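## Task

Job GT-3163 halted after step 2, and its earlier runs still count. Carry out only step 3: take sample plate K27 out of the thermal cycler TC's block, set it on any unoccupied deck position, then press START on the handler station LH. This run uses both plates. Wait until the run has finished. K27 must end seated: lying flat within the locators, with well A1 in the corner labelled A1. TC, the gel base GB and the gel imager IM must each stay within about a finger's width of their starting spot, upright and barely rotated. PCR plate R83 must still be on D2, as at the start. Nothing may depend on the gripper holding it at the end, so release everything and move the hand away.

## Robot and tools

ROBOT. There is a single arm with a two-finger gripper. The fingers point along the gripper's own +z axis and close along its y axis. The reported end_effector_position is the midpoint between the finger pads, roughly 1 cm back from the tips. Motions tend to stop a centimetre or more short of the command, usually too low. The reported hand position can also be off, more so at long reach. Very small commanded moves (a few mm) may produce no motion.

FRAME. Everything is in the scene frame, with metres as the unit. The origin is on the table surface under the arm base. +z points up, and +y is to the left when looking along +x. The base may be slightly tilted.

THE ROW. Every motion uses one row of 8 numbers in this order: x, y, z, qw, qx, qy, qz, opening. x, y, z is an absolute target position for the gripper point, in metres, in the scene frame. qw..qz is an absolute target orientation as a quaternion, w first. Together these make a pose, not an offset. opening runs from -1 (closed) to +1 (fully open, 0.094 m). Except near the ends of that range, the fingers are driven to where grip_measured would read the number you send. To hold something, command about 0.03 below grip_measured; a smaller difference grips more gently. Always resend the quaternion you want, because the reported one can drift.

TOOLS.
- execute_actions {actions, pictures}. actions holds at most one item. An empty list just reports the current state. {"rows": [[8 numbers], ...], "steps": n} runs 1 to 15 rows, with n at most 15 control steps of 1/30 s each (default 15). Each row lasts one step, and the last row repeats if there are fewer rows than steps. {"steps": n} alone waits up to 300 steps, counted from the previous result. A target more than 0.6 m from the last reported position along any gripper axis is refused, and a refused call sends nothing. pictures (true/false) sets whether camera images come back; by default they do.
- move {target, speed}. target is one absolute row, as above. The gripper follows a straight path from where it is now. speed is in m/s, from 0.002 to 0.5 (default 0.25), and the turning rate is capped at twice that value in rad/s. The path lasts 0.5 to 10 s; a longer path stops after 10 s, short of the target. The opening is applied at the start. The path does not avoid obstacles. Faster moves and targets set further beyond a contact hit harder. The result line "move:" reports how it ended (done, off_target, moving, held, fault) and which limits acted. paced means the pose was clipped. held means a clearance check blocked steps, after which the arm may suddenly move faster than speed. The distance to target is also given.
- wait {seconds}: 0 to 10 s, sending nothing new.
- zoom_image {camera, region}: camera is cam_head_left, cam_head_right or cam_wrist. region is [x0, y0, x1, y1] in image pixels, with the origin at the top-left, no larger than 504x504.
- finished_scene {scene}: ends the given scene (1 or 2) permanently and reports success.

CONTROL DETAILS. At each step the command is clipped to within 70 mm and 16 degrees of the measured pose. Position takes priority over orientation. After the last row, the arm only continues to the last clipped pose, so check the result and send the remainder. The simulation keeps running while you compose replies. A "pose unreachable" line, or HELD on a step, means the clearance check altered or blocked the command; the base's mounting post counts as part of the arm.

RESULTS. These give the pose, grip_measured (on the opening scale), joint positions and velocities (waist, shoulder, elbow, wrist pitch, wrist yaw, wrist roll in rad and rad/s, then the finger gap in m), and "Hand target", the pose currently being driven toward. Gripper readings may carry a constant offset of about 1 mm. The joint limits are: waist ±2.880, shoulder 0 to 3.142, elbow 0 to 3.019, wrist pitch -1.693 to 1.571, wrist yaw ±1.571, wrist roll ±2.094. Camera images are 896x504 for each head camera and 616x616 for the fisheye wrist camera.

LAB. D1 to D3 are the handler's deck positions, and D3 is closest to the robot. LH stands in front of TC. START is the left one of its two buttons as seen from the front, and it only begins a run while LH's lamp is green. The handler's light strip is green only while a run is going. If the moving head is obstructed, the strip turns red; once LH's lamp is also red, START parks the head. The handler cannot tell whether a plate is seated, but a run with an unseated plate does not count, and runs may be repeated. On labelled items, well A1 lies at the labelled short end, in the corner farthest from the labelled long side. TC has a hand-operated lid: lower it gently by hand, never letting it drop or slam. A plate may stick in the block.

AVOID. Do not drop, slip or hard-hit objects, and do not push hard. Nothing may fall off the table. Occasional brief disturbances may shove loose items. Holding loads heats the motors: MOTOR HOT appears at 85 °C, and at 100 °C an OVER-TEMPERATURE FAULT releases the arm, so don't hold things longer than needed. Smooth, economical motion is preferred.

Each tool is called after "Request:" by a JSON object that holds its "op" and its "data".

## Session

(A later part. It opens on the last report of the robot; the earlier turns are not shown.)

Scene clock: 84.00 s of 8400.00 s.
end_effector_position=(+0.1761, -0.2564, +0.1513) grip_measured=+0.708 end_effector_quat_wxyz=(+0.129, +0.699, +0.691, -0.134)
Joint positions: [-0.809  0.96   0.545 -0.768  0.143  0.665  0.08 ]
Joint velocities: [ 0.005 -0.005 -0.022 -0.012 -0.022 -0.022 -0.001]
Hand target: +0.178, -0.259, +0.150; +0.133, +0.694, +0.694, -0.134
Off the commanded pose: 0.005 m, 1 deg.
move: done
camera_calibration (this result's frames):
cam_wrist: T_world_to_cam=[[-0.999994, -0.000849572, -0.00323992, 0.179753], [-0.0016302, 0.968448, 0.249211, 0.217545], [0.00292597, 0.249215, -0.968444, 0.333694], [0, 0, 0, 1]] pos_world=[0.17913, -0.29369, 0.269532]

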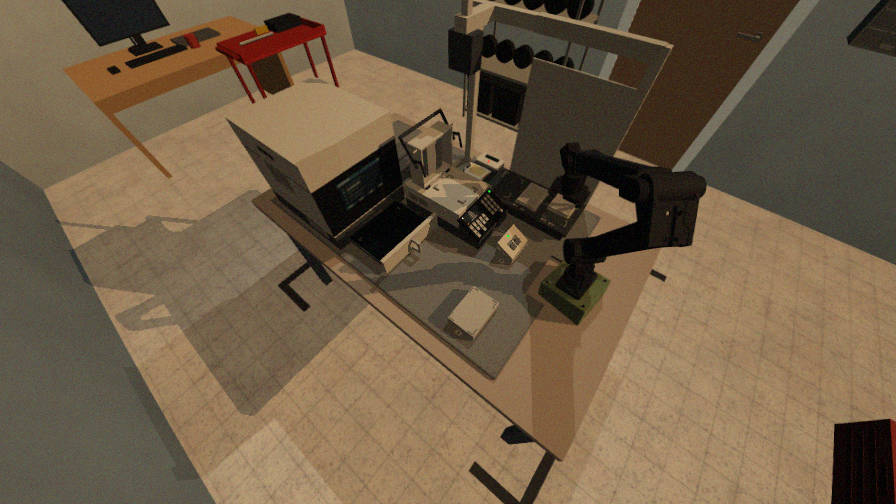

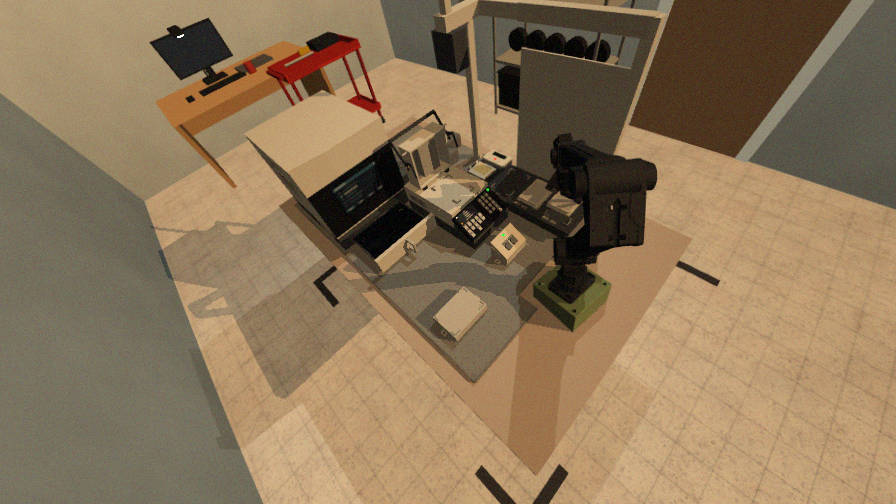

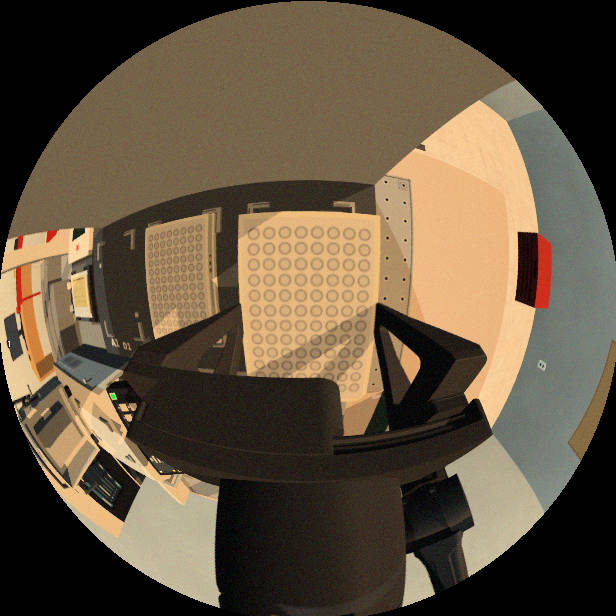

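Request:
{"op": "move", "data": {"target": [0.19,-0.277,0.122,0.134,0.694,0.694,-0.134,0.68], "speed": 0.06}}

Request:
{"op": "zoom_image", "data": {"camera": "cam_wrist", "region": [190, 170, 430, 410]}}

Scene clock: 86.30 s of 8400.00 s.
end_effector_position=(+0.1868, -0.2747, +0.1222) grip_measured=+0.708 end_effector_quat_wxyz=(+0.128, +0.698, +0.692, -0.134)
Joint positions: [-0.809  1.093  0.545 -0.636  0.143  0.662  0.08 ]
Joint velocities: [-0.015 -0.005  0.012 -0.027 -0.037  0.022  0.001]
Hand target: +0.190, -0.278, +0.122; +0.134, +0.694, +0.694, -0.134
Off the commanded pose: 0.004 m, 1 deg.
move: done
camera_calibration (this result's frames):
cam_wrist: T_world_to_cam=[[-0.999994, -0.00347244, -0.000733598, 0.189346], [-0.00354541, 0.967984, 0.250989, 0.24252], [-0.000161431, 0.25099, -0.96799, 0.311086], [0, 0, 0, 1]] pos_world=[0.190255, -0.312177, 0.240397]

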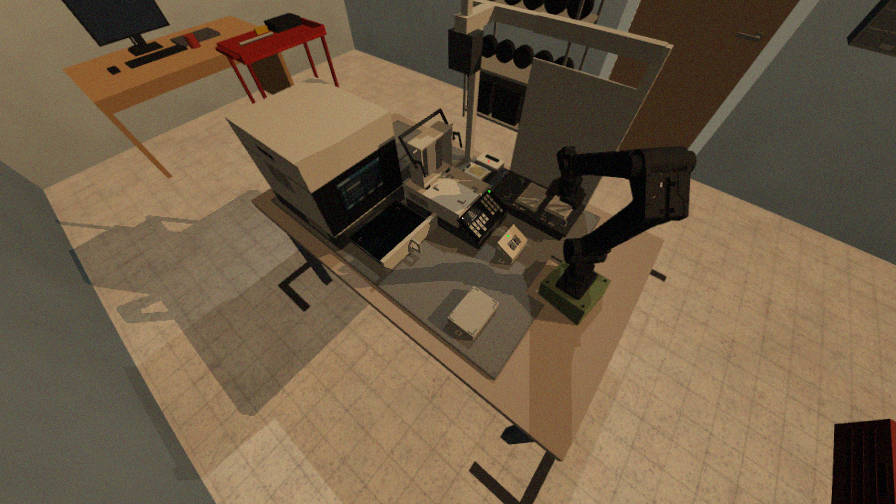

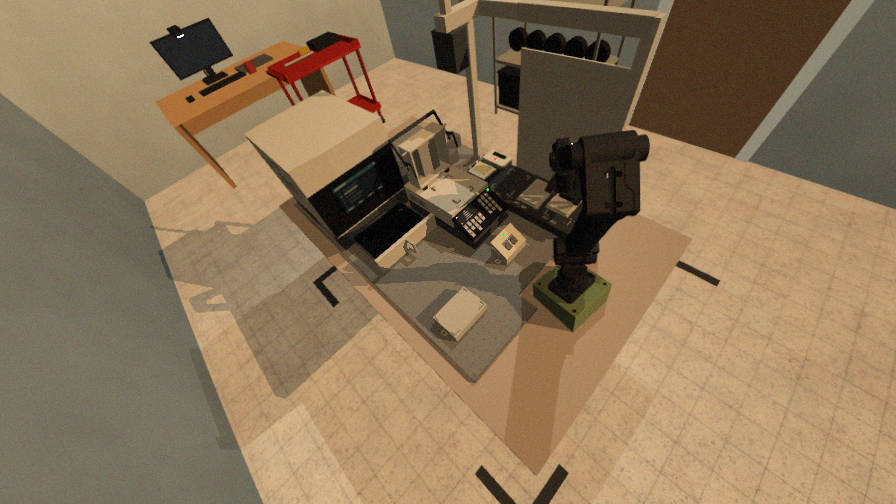

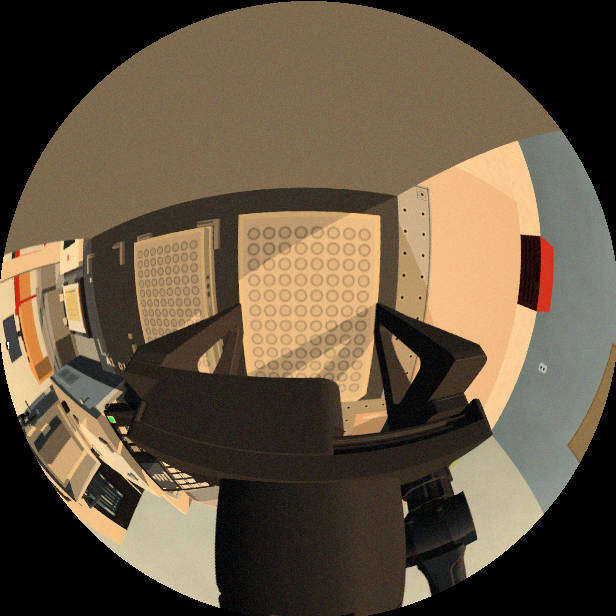

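Region (190, 170, 430, 410) of cam_wrist's 616x616 image, scaled by 2.100, with more detail than that image has.

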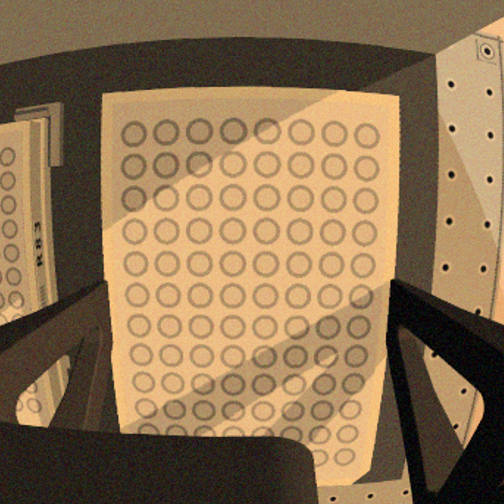

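Request:
{"op": "move", "data": {"target": [0.183,-0.27,0.108,0.134,0.694,0.694,-0.134,0.68], "speed": 0.03}}

Request:
{"op": "zoom_image", "data": {"camera": "cam_wrist", "region": [190, 170, 430, 410]}}

Scene clock: 87.83 s of 8400.00 s.
end_effector_position=(+0.1810, -0.2690, +0.1107) grip_measured=+0.708 end_effector_quat_wxyz=(+0.130, +0.698, +0.692, -0.134)
Joint positions: [-0.809  1.093  0.505 -0.591  0.143  0.662  0.08 ]
Joint velocities: [-0.024  0.005 -0.007  0.017 -0.022  0.007 -0.001]
Hand target: +0.183, -0.270, +0.108; +0.134, +0.694, +0.694, -0.134
Off the commanded pose: 0.003 m, 1 deg.
move: done
camera_calibration (this result's frames):
cam_wrist: T_world_to_cam=[[-0.999983, -0.0040221, -0.004213, 0.18374], [-0.0049369, 0.9691, 0.246618, 0.240875], [0.0030909, 0.246634, -0.969104, 0.296808], [0, 0, 0, 1]] pos_world=[0.184009, -0.305896, 0.229008]

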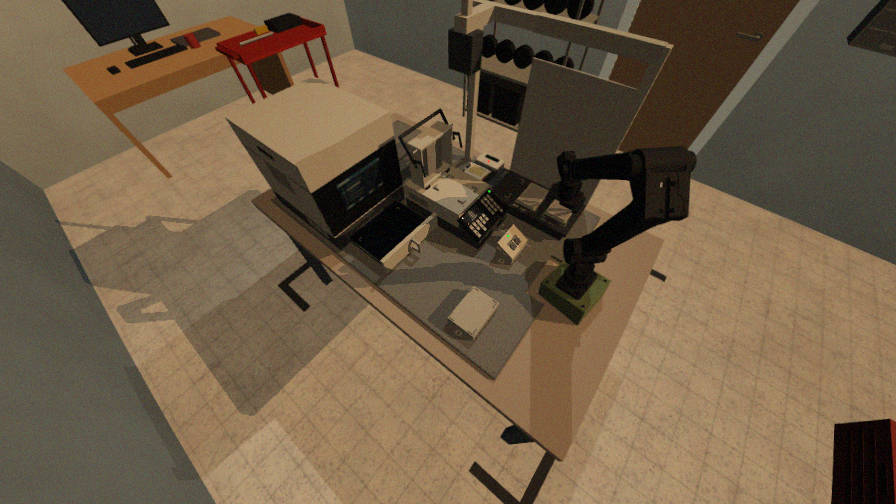

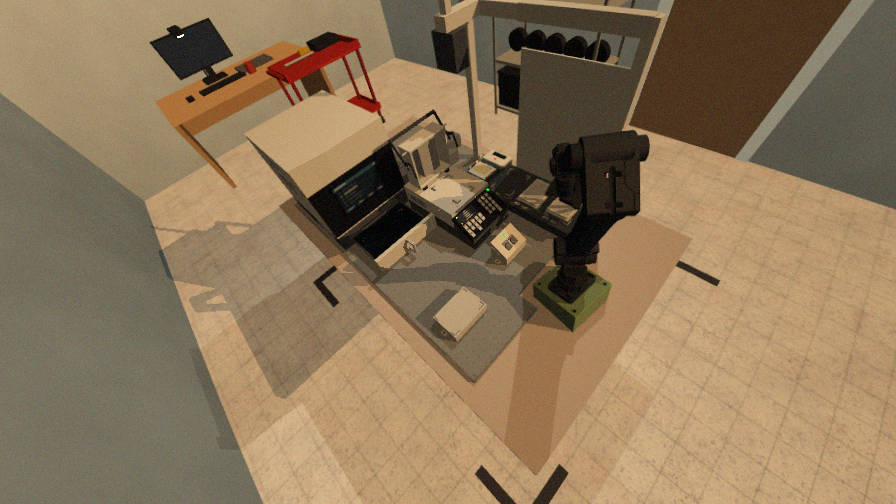

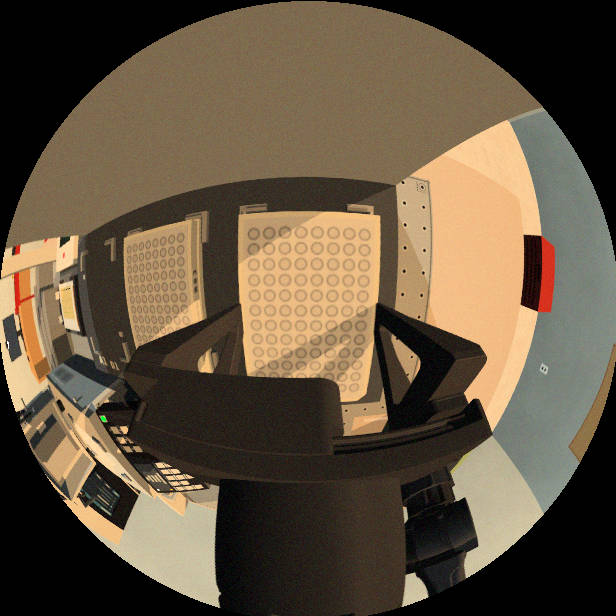

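Region (190, 170, 430, 410) of cam_wrist's 616x616 image, scaled by 2.100, with more detail than that image has.

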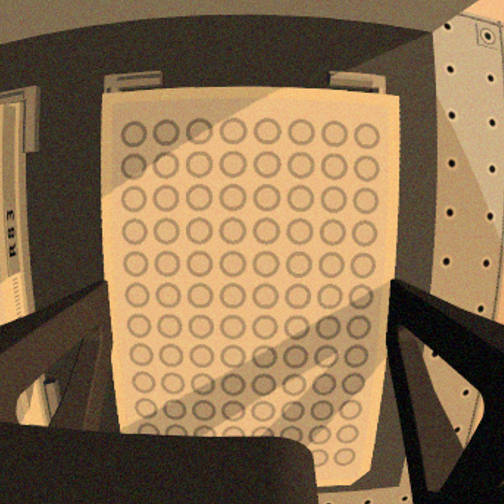

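Request:
{"op": "move", "data": {"target": [0.1855,-0.2745,0.1,0.134,0.694,0.694,-0.134,0.68], "speed": 0.02}}

Request:
{"op": "zoom_image", "data": {"camera": "cam_wrist", "region": [190, 170, 430, 410]}}

Scene clock: 89.63 s of 8400.00 s.
end_effector_position=(+0.1834, -0.2734, +0.1027) grip_measured=+0.708 end_effector_quat_wxyz=(+0.131, +0.698, +0.692, -0.134)
Joint positions: [-0.809  1.13   0.505 -0.553  0.143  0.662  0.08 ]
Joint velocities: [ 0.005 -0.005 -0.002  0.012 -0.066  0.007 -0.002]
Hand target: +0.185, -0.275, +0.100; +0.134, +0.694, +0.694, -0.134
Off the commanded pose: 0.004 m, 1 deg.
move: done
camera_calibration (this result's frames):
cam_wrist: T_world_to_cam=[[-0.999981, -0.00409657, -0.00467673, 0.186164], [-0.00512132, 0.969248, 0.246034, 0.24724], [0.00352501, 0.246053, -0.96925, 0.289907], [0, 0, 0, 1]] pos_world=[0.186405, -0.310207, 0.221034]

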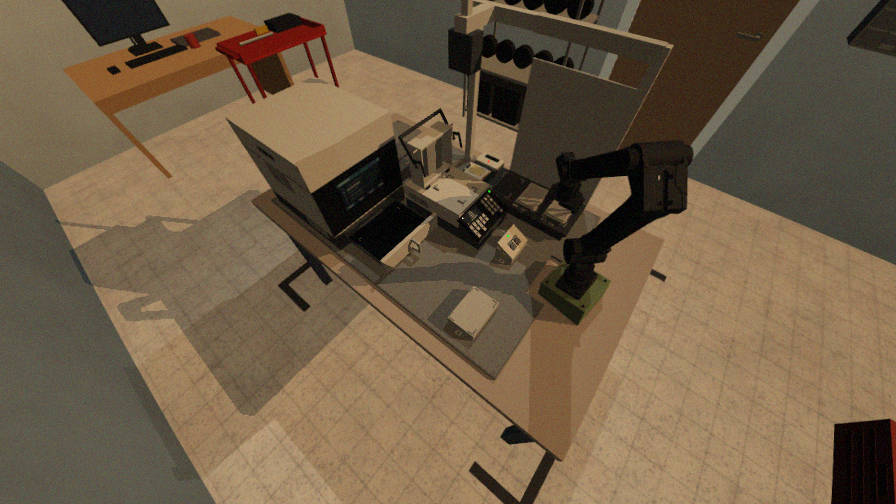

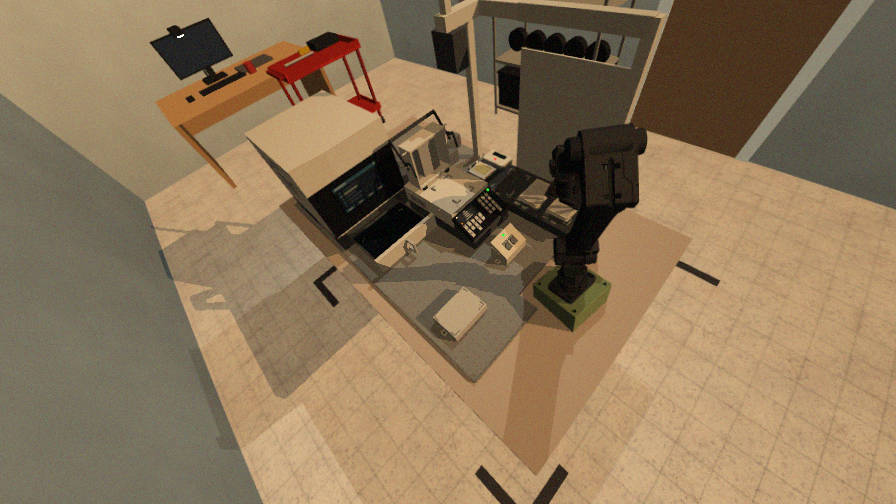

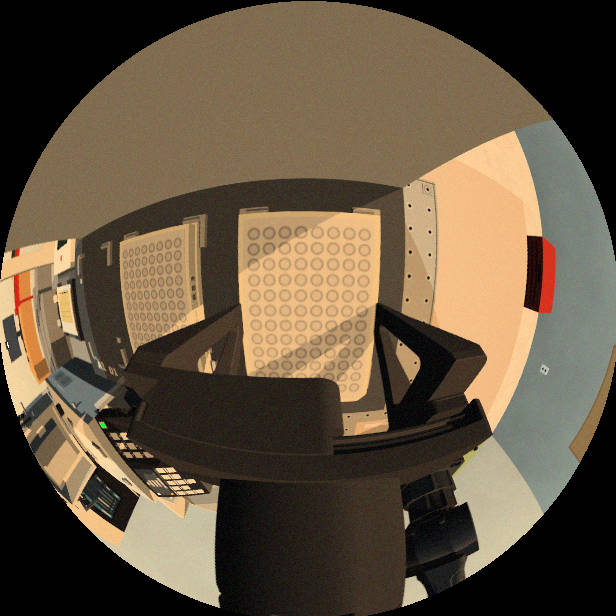

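Region (190, 170, 430, 410) of cam_wrist's 616x616 image, scaled by 2.100, with more detail than that image has.

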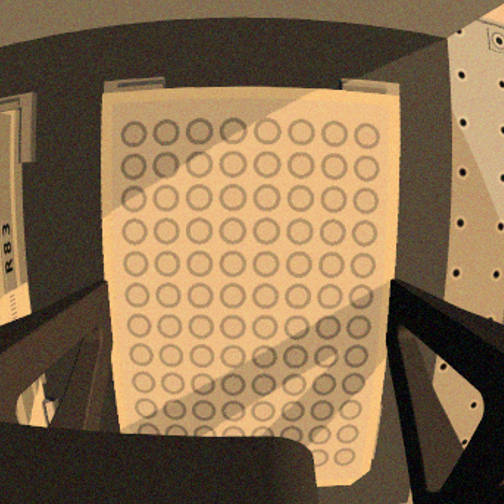

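Request:
{"op": "execute_actions", "data": {"actions": [{"rows":[[0.1852,-0.2747,0.098,0.134,0.694,0.694,-0.134,0.68],[0.1852,-0.2747,0.097,0.134,0.694,0.694,-0.134,0.68],[0.1852,-0.2747,0.096,0.134,0.694,0.694,-0.134,0.68],[0.1852,-0.2747,0.094,0.134,0.694,0.694,-0.134,0.68],[0.1852,-0.2747,0.092,0.134,0.694,0.694,-0.134,0.68],[0.1852,-0.2747,0.09,0.134,0.694,0.694,-0.134,0.68],[0.1852,-0.2747,0.088,0.134,0.694,0.694,-0.134,0.68]]}]}}

Request:
{"op": "zoom_image", "data": {"camera": "cam_wrist", "region": [190, 170, 430, 410]}}

Scene clock: 91.50 s of 8400.00 s.
end_effector_position=(+0.1831, -0.2752, +0.0924) grip_measured=+0.708 end_effector_quat_wxyz=(+0.133, +0.697, +0.691, -0.136)
Joint positions: [-0.809  1.161  0.491 -0.504  0.146  0.661  0.08 ]
Joint velocities: [ 0.005 -0.015  0.007  0.002 -0.037  0.022  0.   ]
Hand target: +0.185, -0.275, +0.088; +0.134, +0.694, +0.694, -0.134
Off the commanded pose: 0.005 m, 1 deg.
Steps of this call (steps 1 to 41: nothing new was sent; steps 42 to 56: all 15 steps of this action). Readings (end_effector_position):
42: (+0.1836, -0.2736, +0.1027)
43: (+0.1838, -0.2739, +0.1025)
45: (+0.1845, -0.2749, +0.1018)
49: (+0.1838, -0.2757, +0.0961)
56: the state above
camera_calibration (this result's frames):
cam_wrist: T_world_to_cam=[[-0.999974, -0.0045966, -0.00547946, 0.185726], [-0.00578258, 0.97046, 0.241193, 0.252429], [0.00420893, 0.241219, -0.970462, 0.279037], [0, 0, 0, 1]] pos_world=[0.186006, -0.311427, 0.210928]

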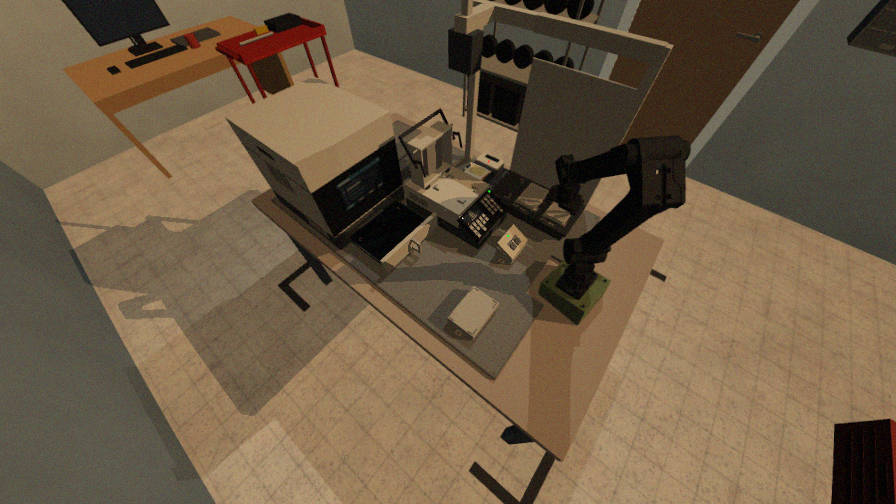

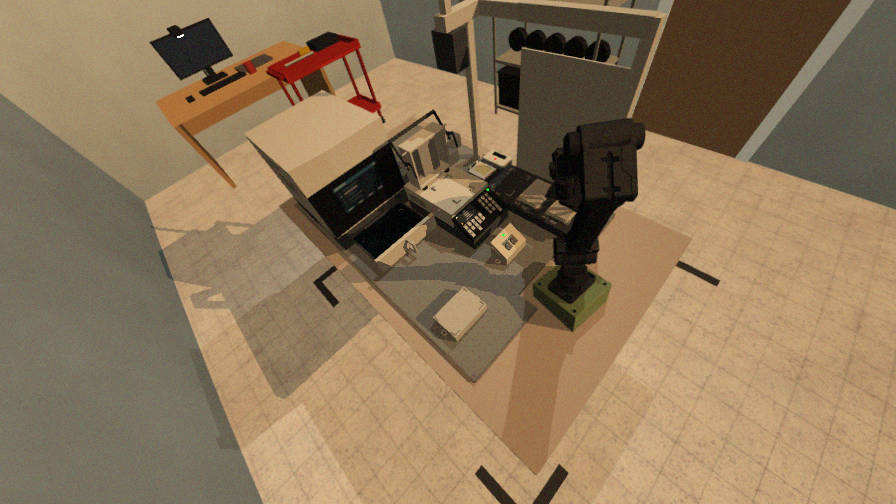

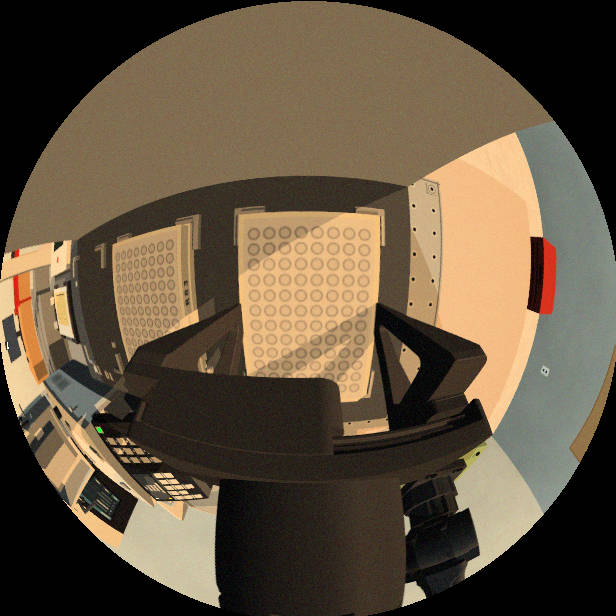

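Region (190, 170, 430, 410) of cam_wrist's 616x616 image, scaled by 2.100, with more detail than that image has.

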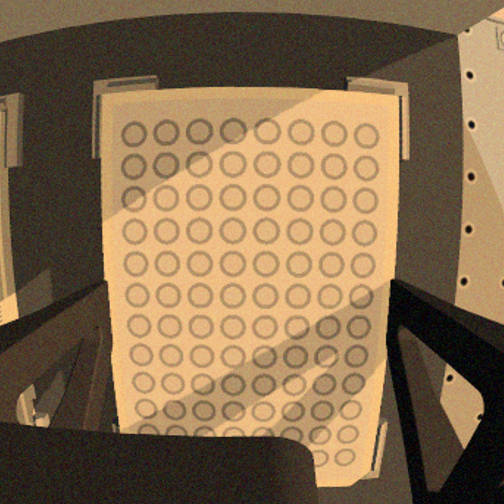

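Request:
{"op": "execute_actions", "data": {"actions": [{"rows":[[0.185,-0.275,0.092,0.134,0.694,0.694,-0.134,1]],"steps":10}], "pictures": false}}

Request:
{"op": "move", "data": {"target": [0.19,-0.25,0.18,0.134,0.694,0.694,-0.134,1], "speed": 0.15}}

Request:
{"op": "zoom_image", "data": {"camera": "cam_wrist", "region": [110, 130, 410, 400]}}

Request:
{"op": "move", "data": {"target": [0.215,0,0.135,0.19,0,0.982,0,-1], "speed": 0.4}}

Scene clock: 93.63 s of 8400.00 s.
end_effector_position=(+0.1832, -0.2751, +0.0923) grip_measured=+1.000 end_effector_quat_wxyz=(+0.133, +0.697, +0.691, -0.135)
Joint positions: [-0.809  1.161  0.491 -0.504  0.145  0.661  0.094]
Joint velocities: [-0.005 -0.015 -0.002 -0.002 -0.037 -0.051  0.   ]
Hand target: +0.185, -0.275, +0.092; +0.134, +0.694, +0.694, -0.134
Off the commanded pose: 0.002 m, 1 deg.
Steps of this call (steps 1 to 54: nothing new was sent; steps 55 to 64: all 10 steps of this action). Readings (end_effector_position):
55: (+0.1831, -0.2752, +0.0924)
56: (+0.1832, -0.2751, +0.0923)
58: (+0.1832, -0.2751, +0.0923)
62: (+0.1832, -0.2751, +0.0923)
64: the state above

Scene clock: 94.90 s of 8400.00 s.
end_effector_position=(+0.1781, -0.2407, +0.1645) grip_measured=+1.000 end_effector_quat_wxyz=(+0.120, +0.694, +0.697, -0.133)
Joint positions: [-0.766  0.908  0.559 -0.855  0.157  0.69   0.094]
Joint velocities: [-0.024 -0.005 -0.002 -0.007  0.007  0.051  0.   ]
Hand target: +0.190, -0.248, +0.181; +0.134, +0.694, +0.695, -0.134
Off the commanded pose: 0.022 m, 2 deg.
move: off_target
camera_calibration (this result's frames):
cam_wrist: T_world_to_cam=[[-0.999855, -0.0136418, 0.0102009, 0.176488], [-0.0104915, 0.964974, 0.262137, 0.197653], [-0.0134196, 0.261992, -0.964977, 0.348035], [0, 0, 0, 1]] pos_world=[0.183206, -0.279505, 0.282234]

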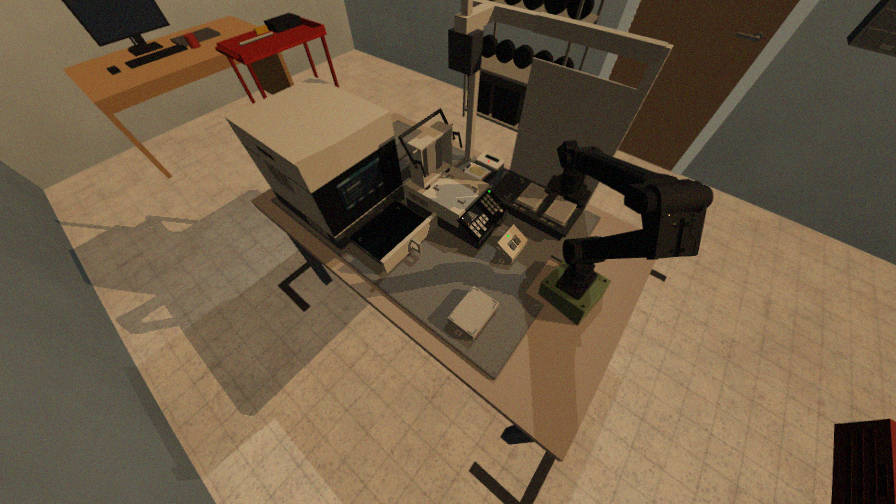

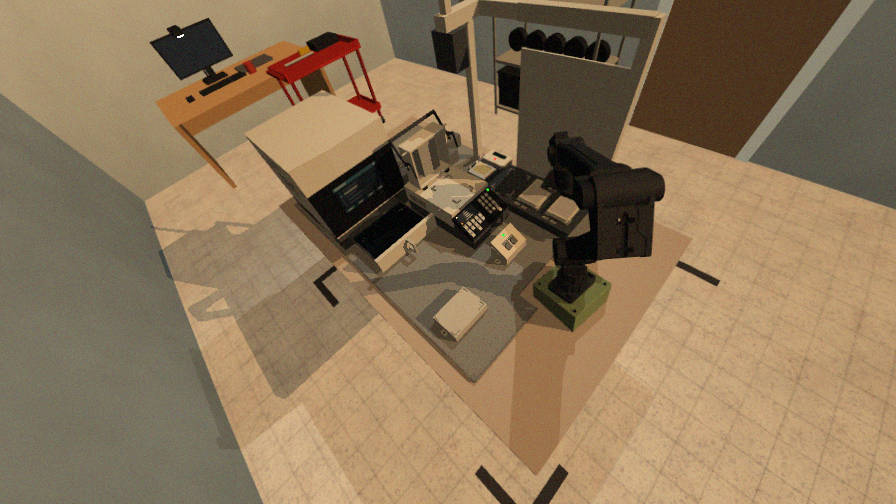

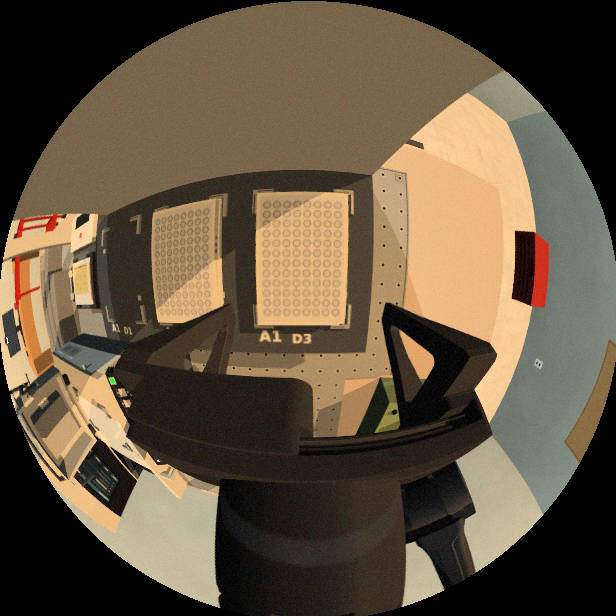

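Region (110, 130, 410, 400) of cam_wrist's 616x616 image, scaled by 1.680, with more detail than that image has; it fills the top 454 rows of this view, and the rest is white.

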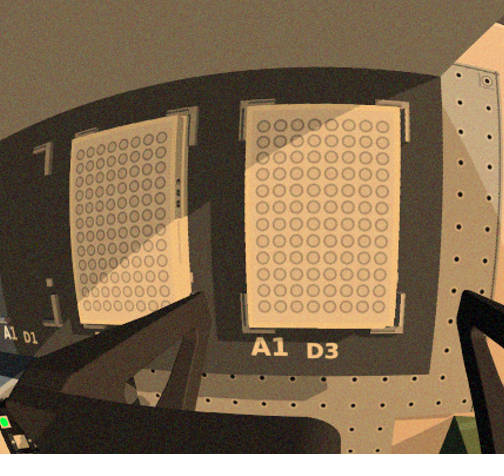

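Scene clock: 97.30 s of 8400.00 s.
end_effector_position=(+0.2161, +0.0005, +0.1371) grip_measured=-0.980 end_effector_quat_wxyz=(+0.185, +0.008, +0.983, +0.004)
Joint positions: [ 0.146  0.445  0.303 -0.923  0.034  0.044  0.001]
Joint velocities: [ 0.005  0.005  0.007  0.007 -0.007 -0.007 -0.001]
Hand target: +0.218, +0.001, +0.135; +0.189, +0.001, +0.982, +0.002
Off the commanded pose: 0.002 m, 1 deg.
move: done
camera_calibration (this result's frames):
cam_wrist: T_world_to_cam=[[-0.00128269, -0.999828, -0.018491, 0.00666123], [-0.96796, -0.00340178, 0.251083, 0.181411], [-0.251103, 0.0182206, -0.967789, 0.310715], [0, 0, 0, 1]] pos_world=[0.253629, 0.00161578, 0.255281]

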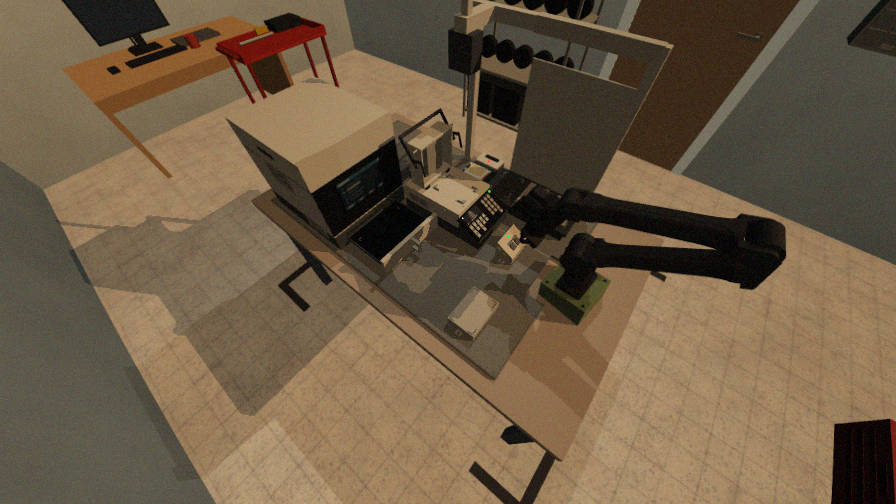

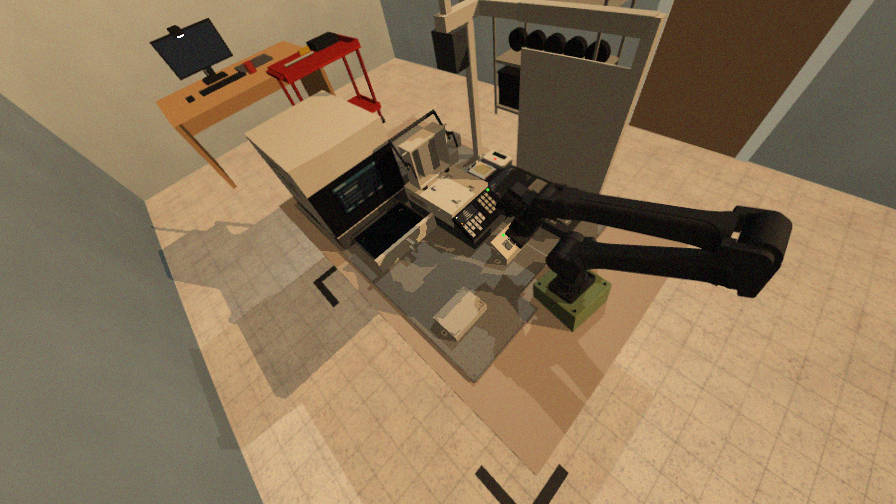

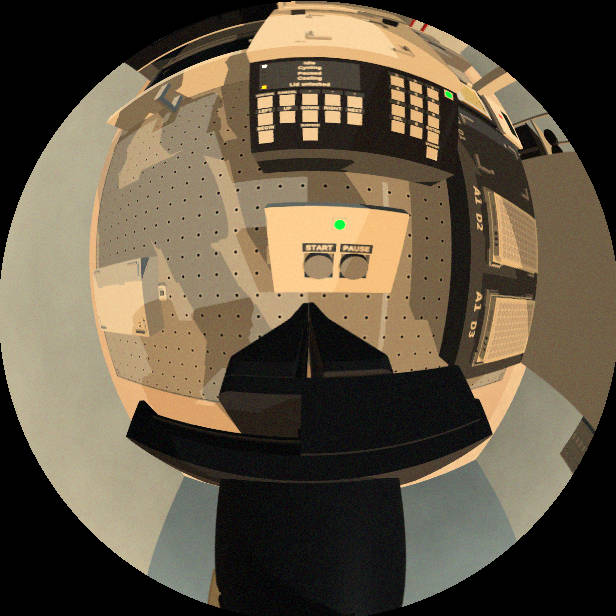

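Request:
{"op": "zoom_image", "data": {"camera": "cam_wrist", "region": [440, 170, 560, 380]}}

Request:
{"op": "move", "data": {"target": [0.242,-0.007,0.08,0.19,0,0.982,0,-1], "speed": 0.05}}

Region (440, 170, 560, 380) of cam_wrist's 616x616 image, scaled by 2.400, with more detail than that image has; it fills the left 288 columns of this view, and the rest is white.

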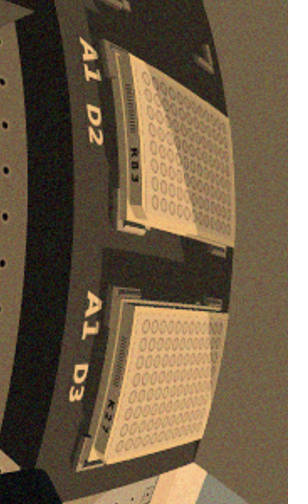

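Scene clock: 99.53 s of 8400.00 s.
end_effector_position=(+0.2410, -0.0057, +0.0814) grip_measured=-0.980 end_effector_quat_wxyz=(+0.184, +0.001, +0.983, +0.001)
Joint positions: [ 0.093  0.731  0.227 -0.561  0.01  -0.018  0.001]
Joint velocities: [ 0.015 -0.005  0.017 -0.017  0.007 -0.022 -0.001]
Hand target: +0.243, -0.008, +0.079; +0.190, +0.000, +0.982, -0.000
Off the commanded pose: 0.002 m, 1 deg.
move: done
camera_calibration (this result's frames):
cam_wrist: T_world_to_cam=[[0.0121263, -0.99986, -0.0114934, -0.00427171], [-0.967406, -0.0146387, 0.252809, 0.219085], [-0.252942, 0.00805309, -0.967448, 0.263578], [0, 0, 0, 1]] pos_world=[0.278665, -0.00318661, 0.199563]

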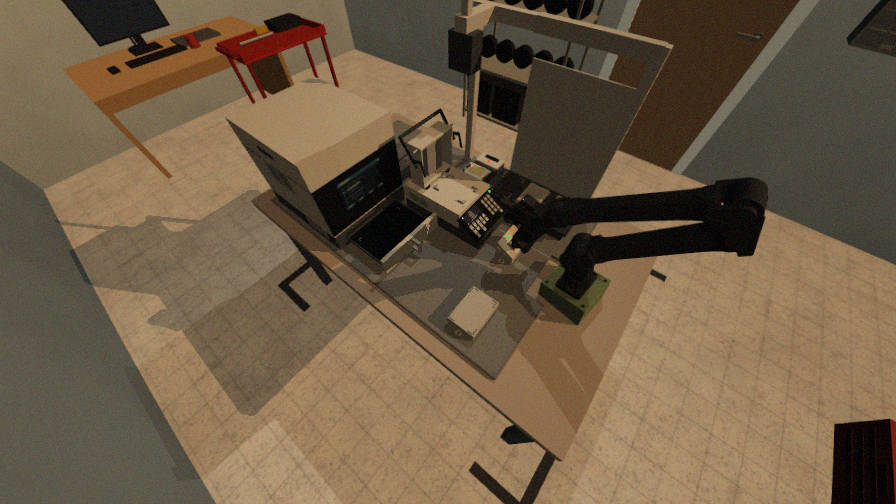

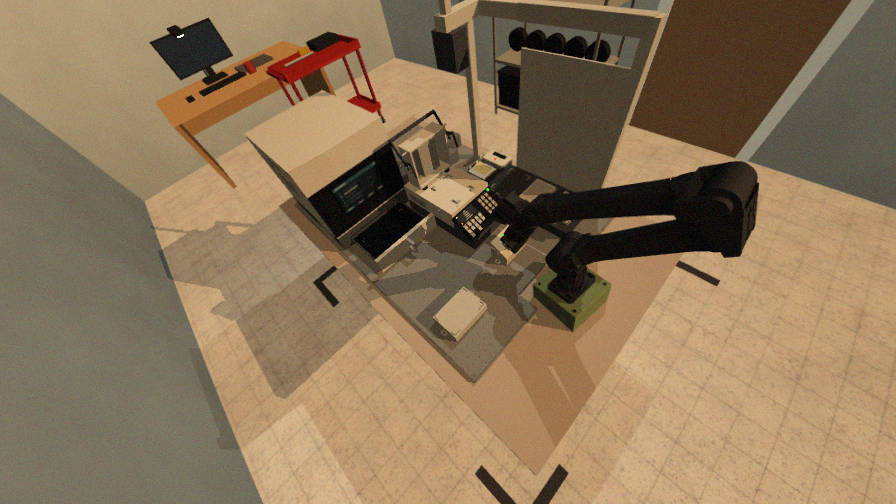

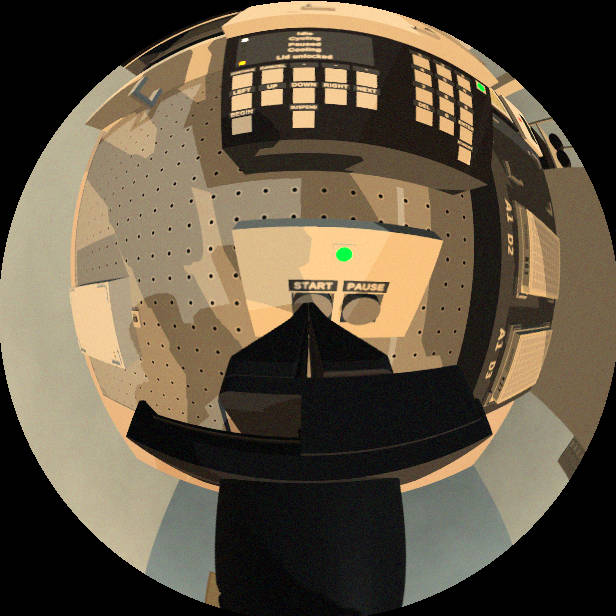

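Request:
{"op": "move", "data": {"target": [0.247,-0.007,0.062,0.19,0,0.982,0,-1], "speed": 0.03}}

Request:
{"op": "move", "data": {"target": [0.225,0.01,0.13,0.19,0,0.982,0,-1]}}

Scene clock: 101.10 s of 8400.00 s.
end_effector_position=(+0.2421, -0.0056, +0.0786) grip_measured=-0.981 end_effector_quat_wxyz=(+0.184, +0.000, +0.983, +0.001)
Joint positions: [ 0.093  0.748  0.224 -0.541  0.01  -0.019  0.001]
Joint velocities: [-0.005 -0.005 -0.002  0.012 -0.007  0.066  0.   ]
Hand target: +0.244, -0.007, +0.066; +0.190, -0.000, +0.982, -0.000
Off the commanded pose: 0.017 m, 1 deg.
move: off_target
camera_calibration (this result's frames):
cam_wrist: T_world_to_cam=[[0.0131932, -0.999852, -0.0110795, -0.00456987], [-0.96739, -0.0155663, 0.252812, 0.220834], [-0.252947, 0.0073828, -0.967452, 0.261062], [0, 0, 0, 1]] pos_world=[0.279728, -0.00305899, 0.196685]

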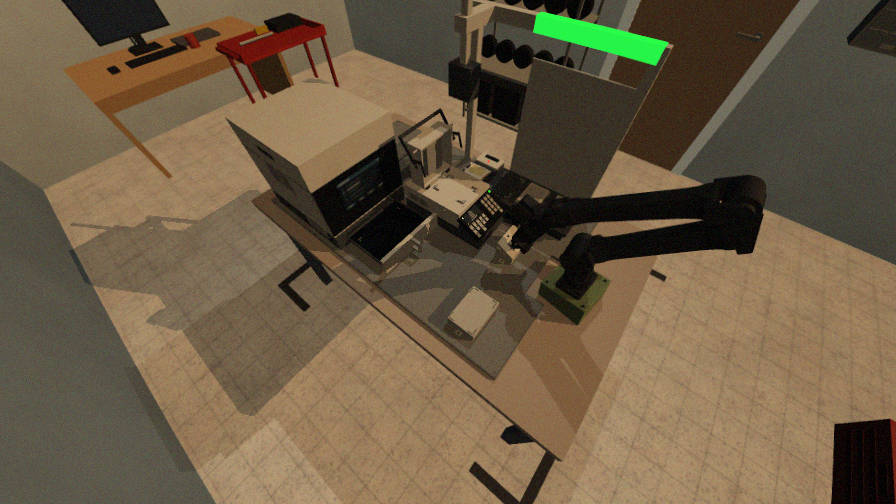

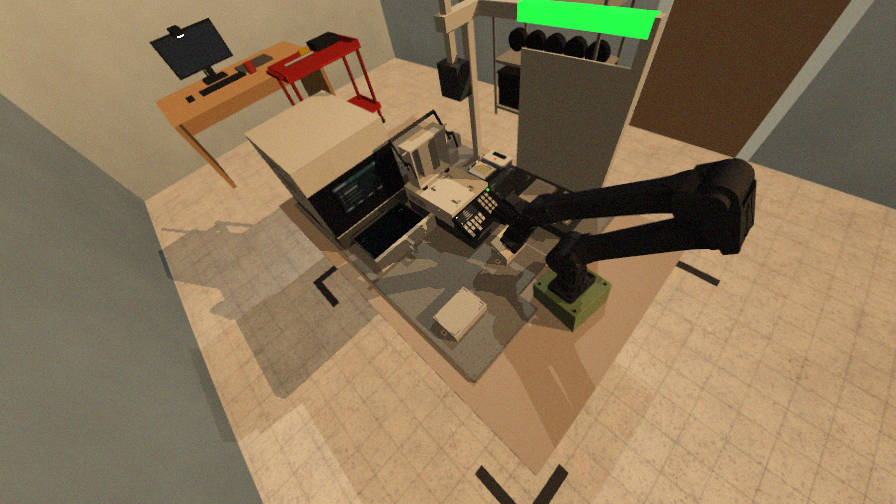

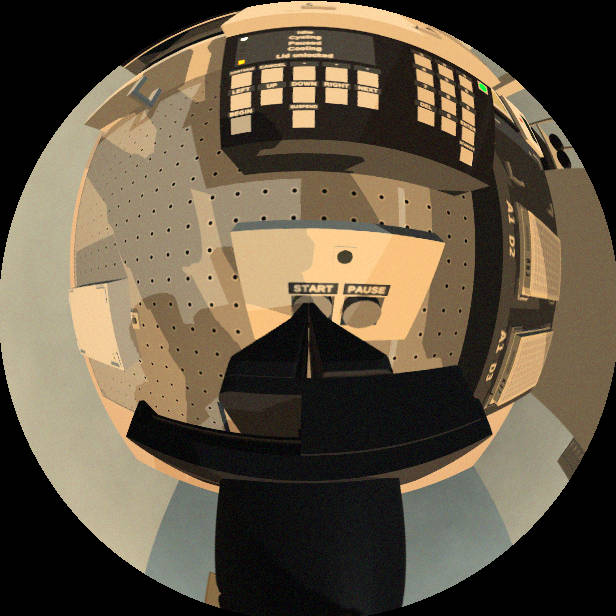

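Scene clock: 102.03 s of 8400.00 s.
end_effector_position=(+0.2087, +0.0081, +0.1069) grip_measured=-0.981 end_effector_quat_wxyz=(+0.169, -0.003, +0.986, -0.003)
Joint positions: [ 0.213  0.504  0.241 -0.838  0.072  0.081  0.001]
Joint velocities: [-0.015 -0.024 -0.012 -0.007 -0.037  0.051 -0.001]
Hand target: +0.224, +0.010, +0.130; +0.190, -0.000, +0.982, +0.000
Off the commanded pose: 0.028 m, 3 deg.
move: off_target
camera_calibration (this result's frames):
cam_wrist: T_world_to_cam=[[0.0179338, -0.999837, -0.00220163, 0.00795534], [-0.95906, -0.0178247, 0.282642, 0.176678], [-0.282635, -0.00295733, -0.959223, 0.285367], [0, 0, 0, 1]] pos_world=[0.249957, 0.0119472, 0.223812]

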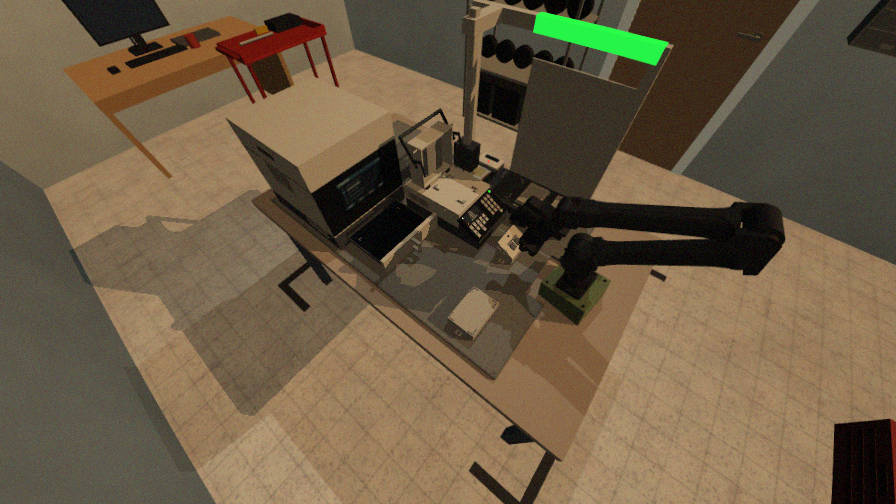

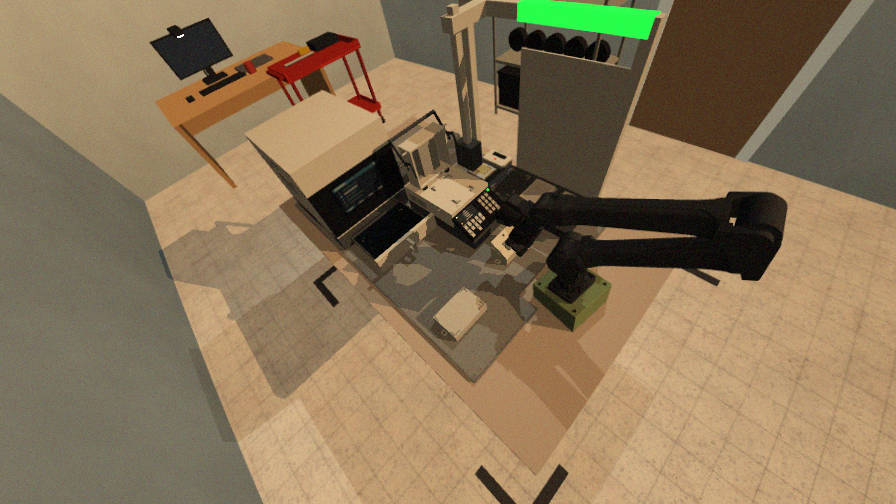

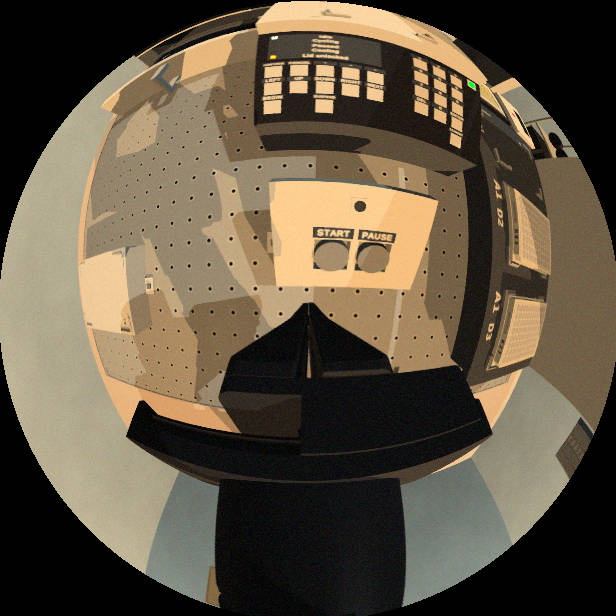

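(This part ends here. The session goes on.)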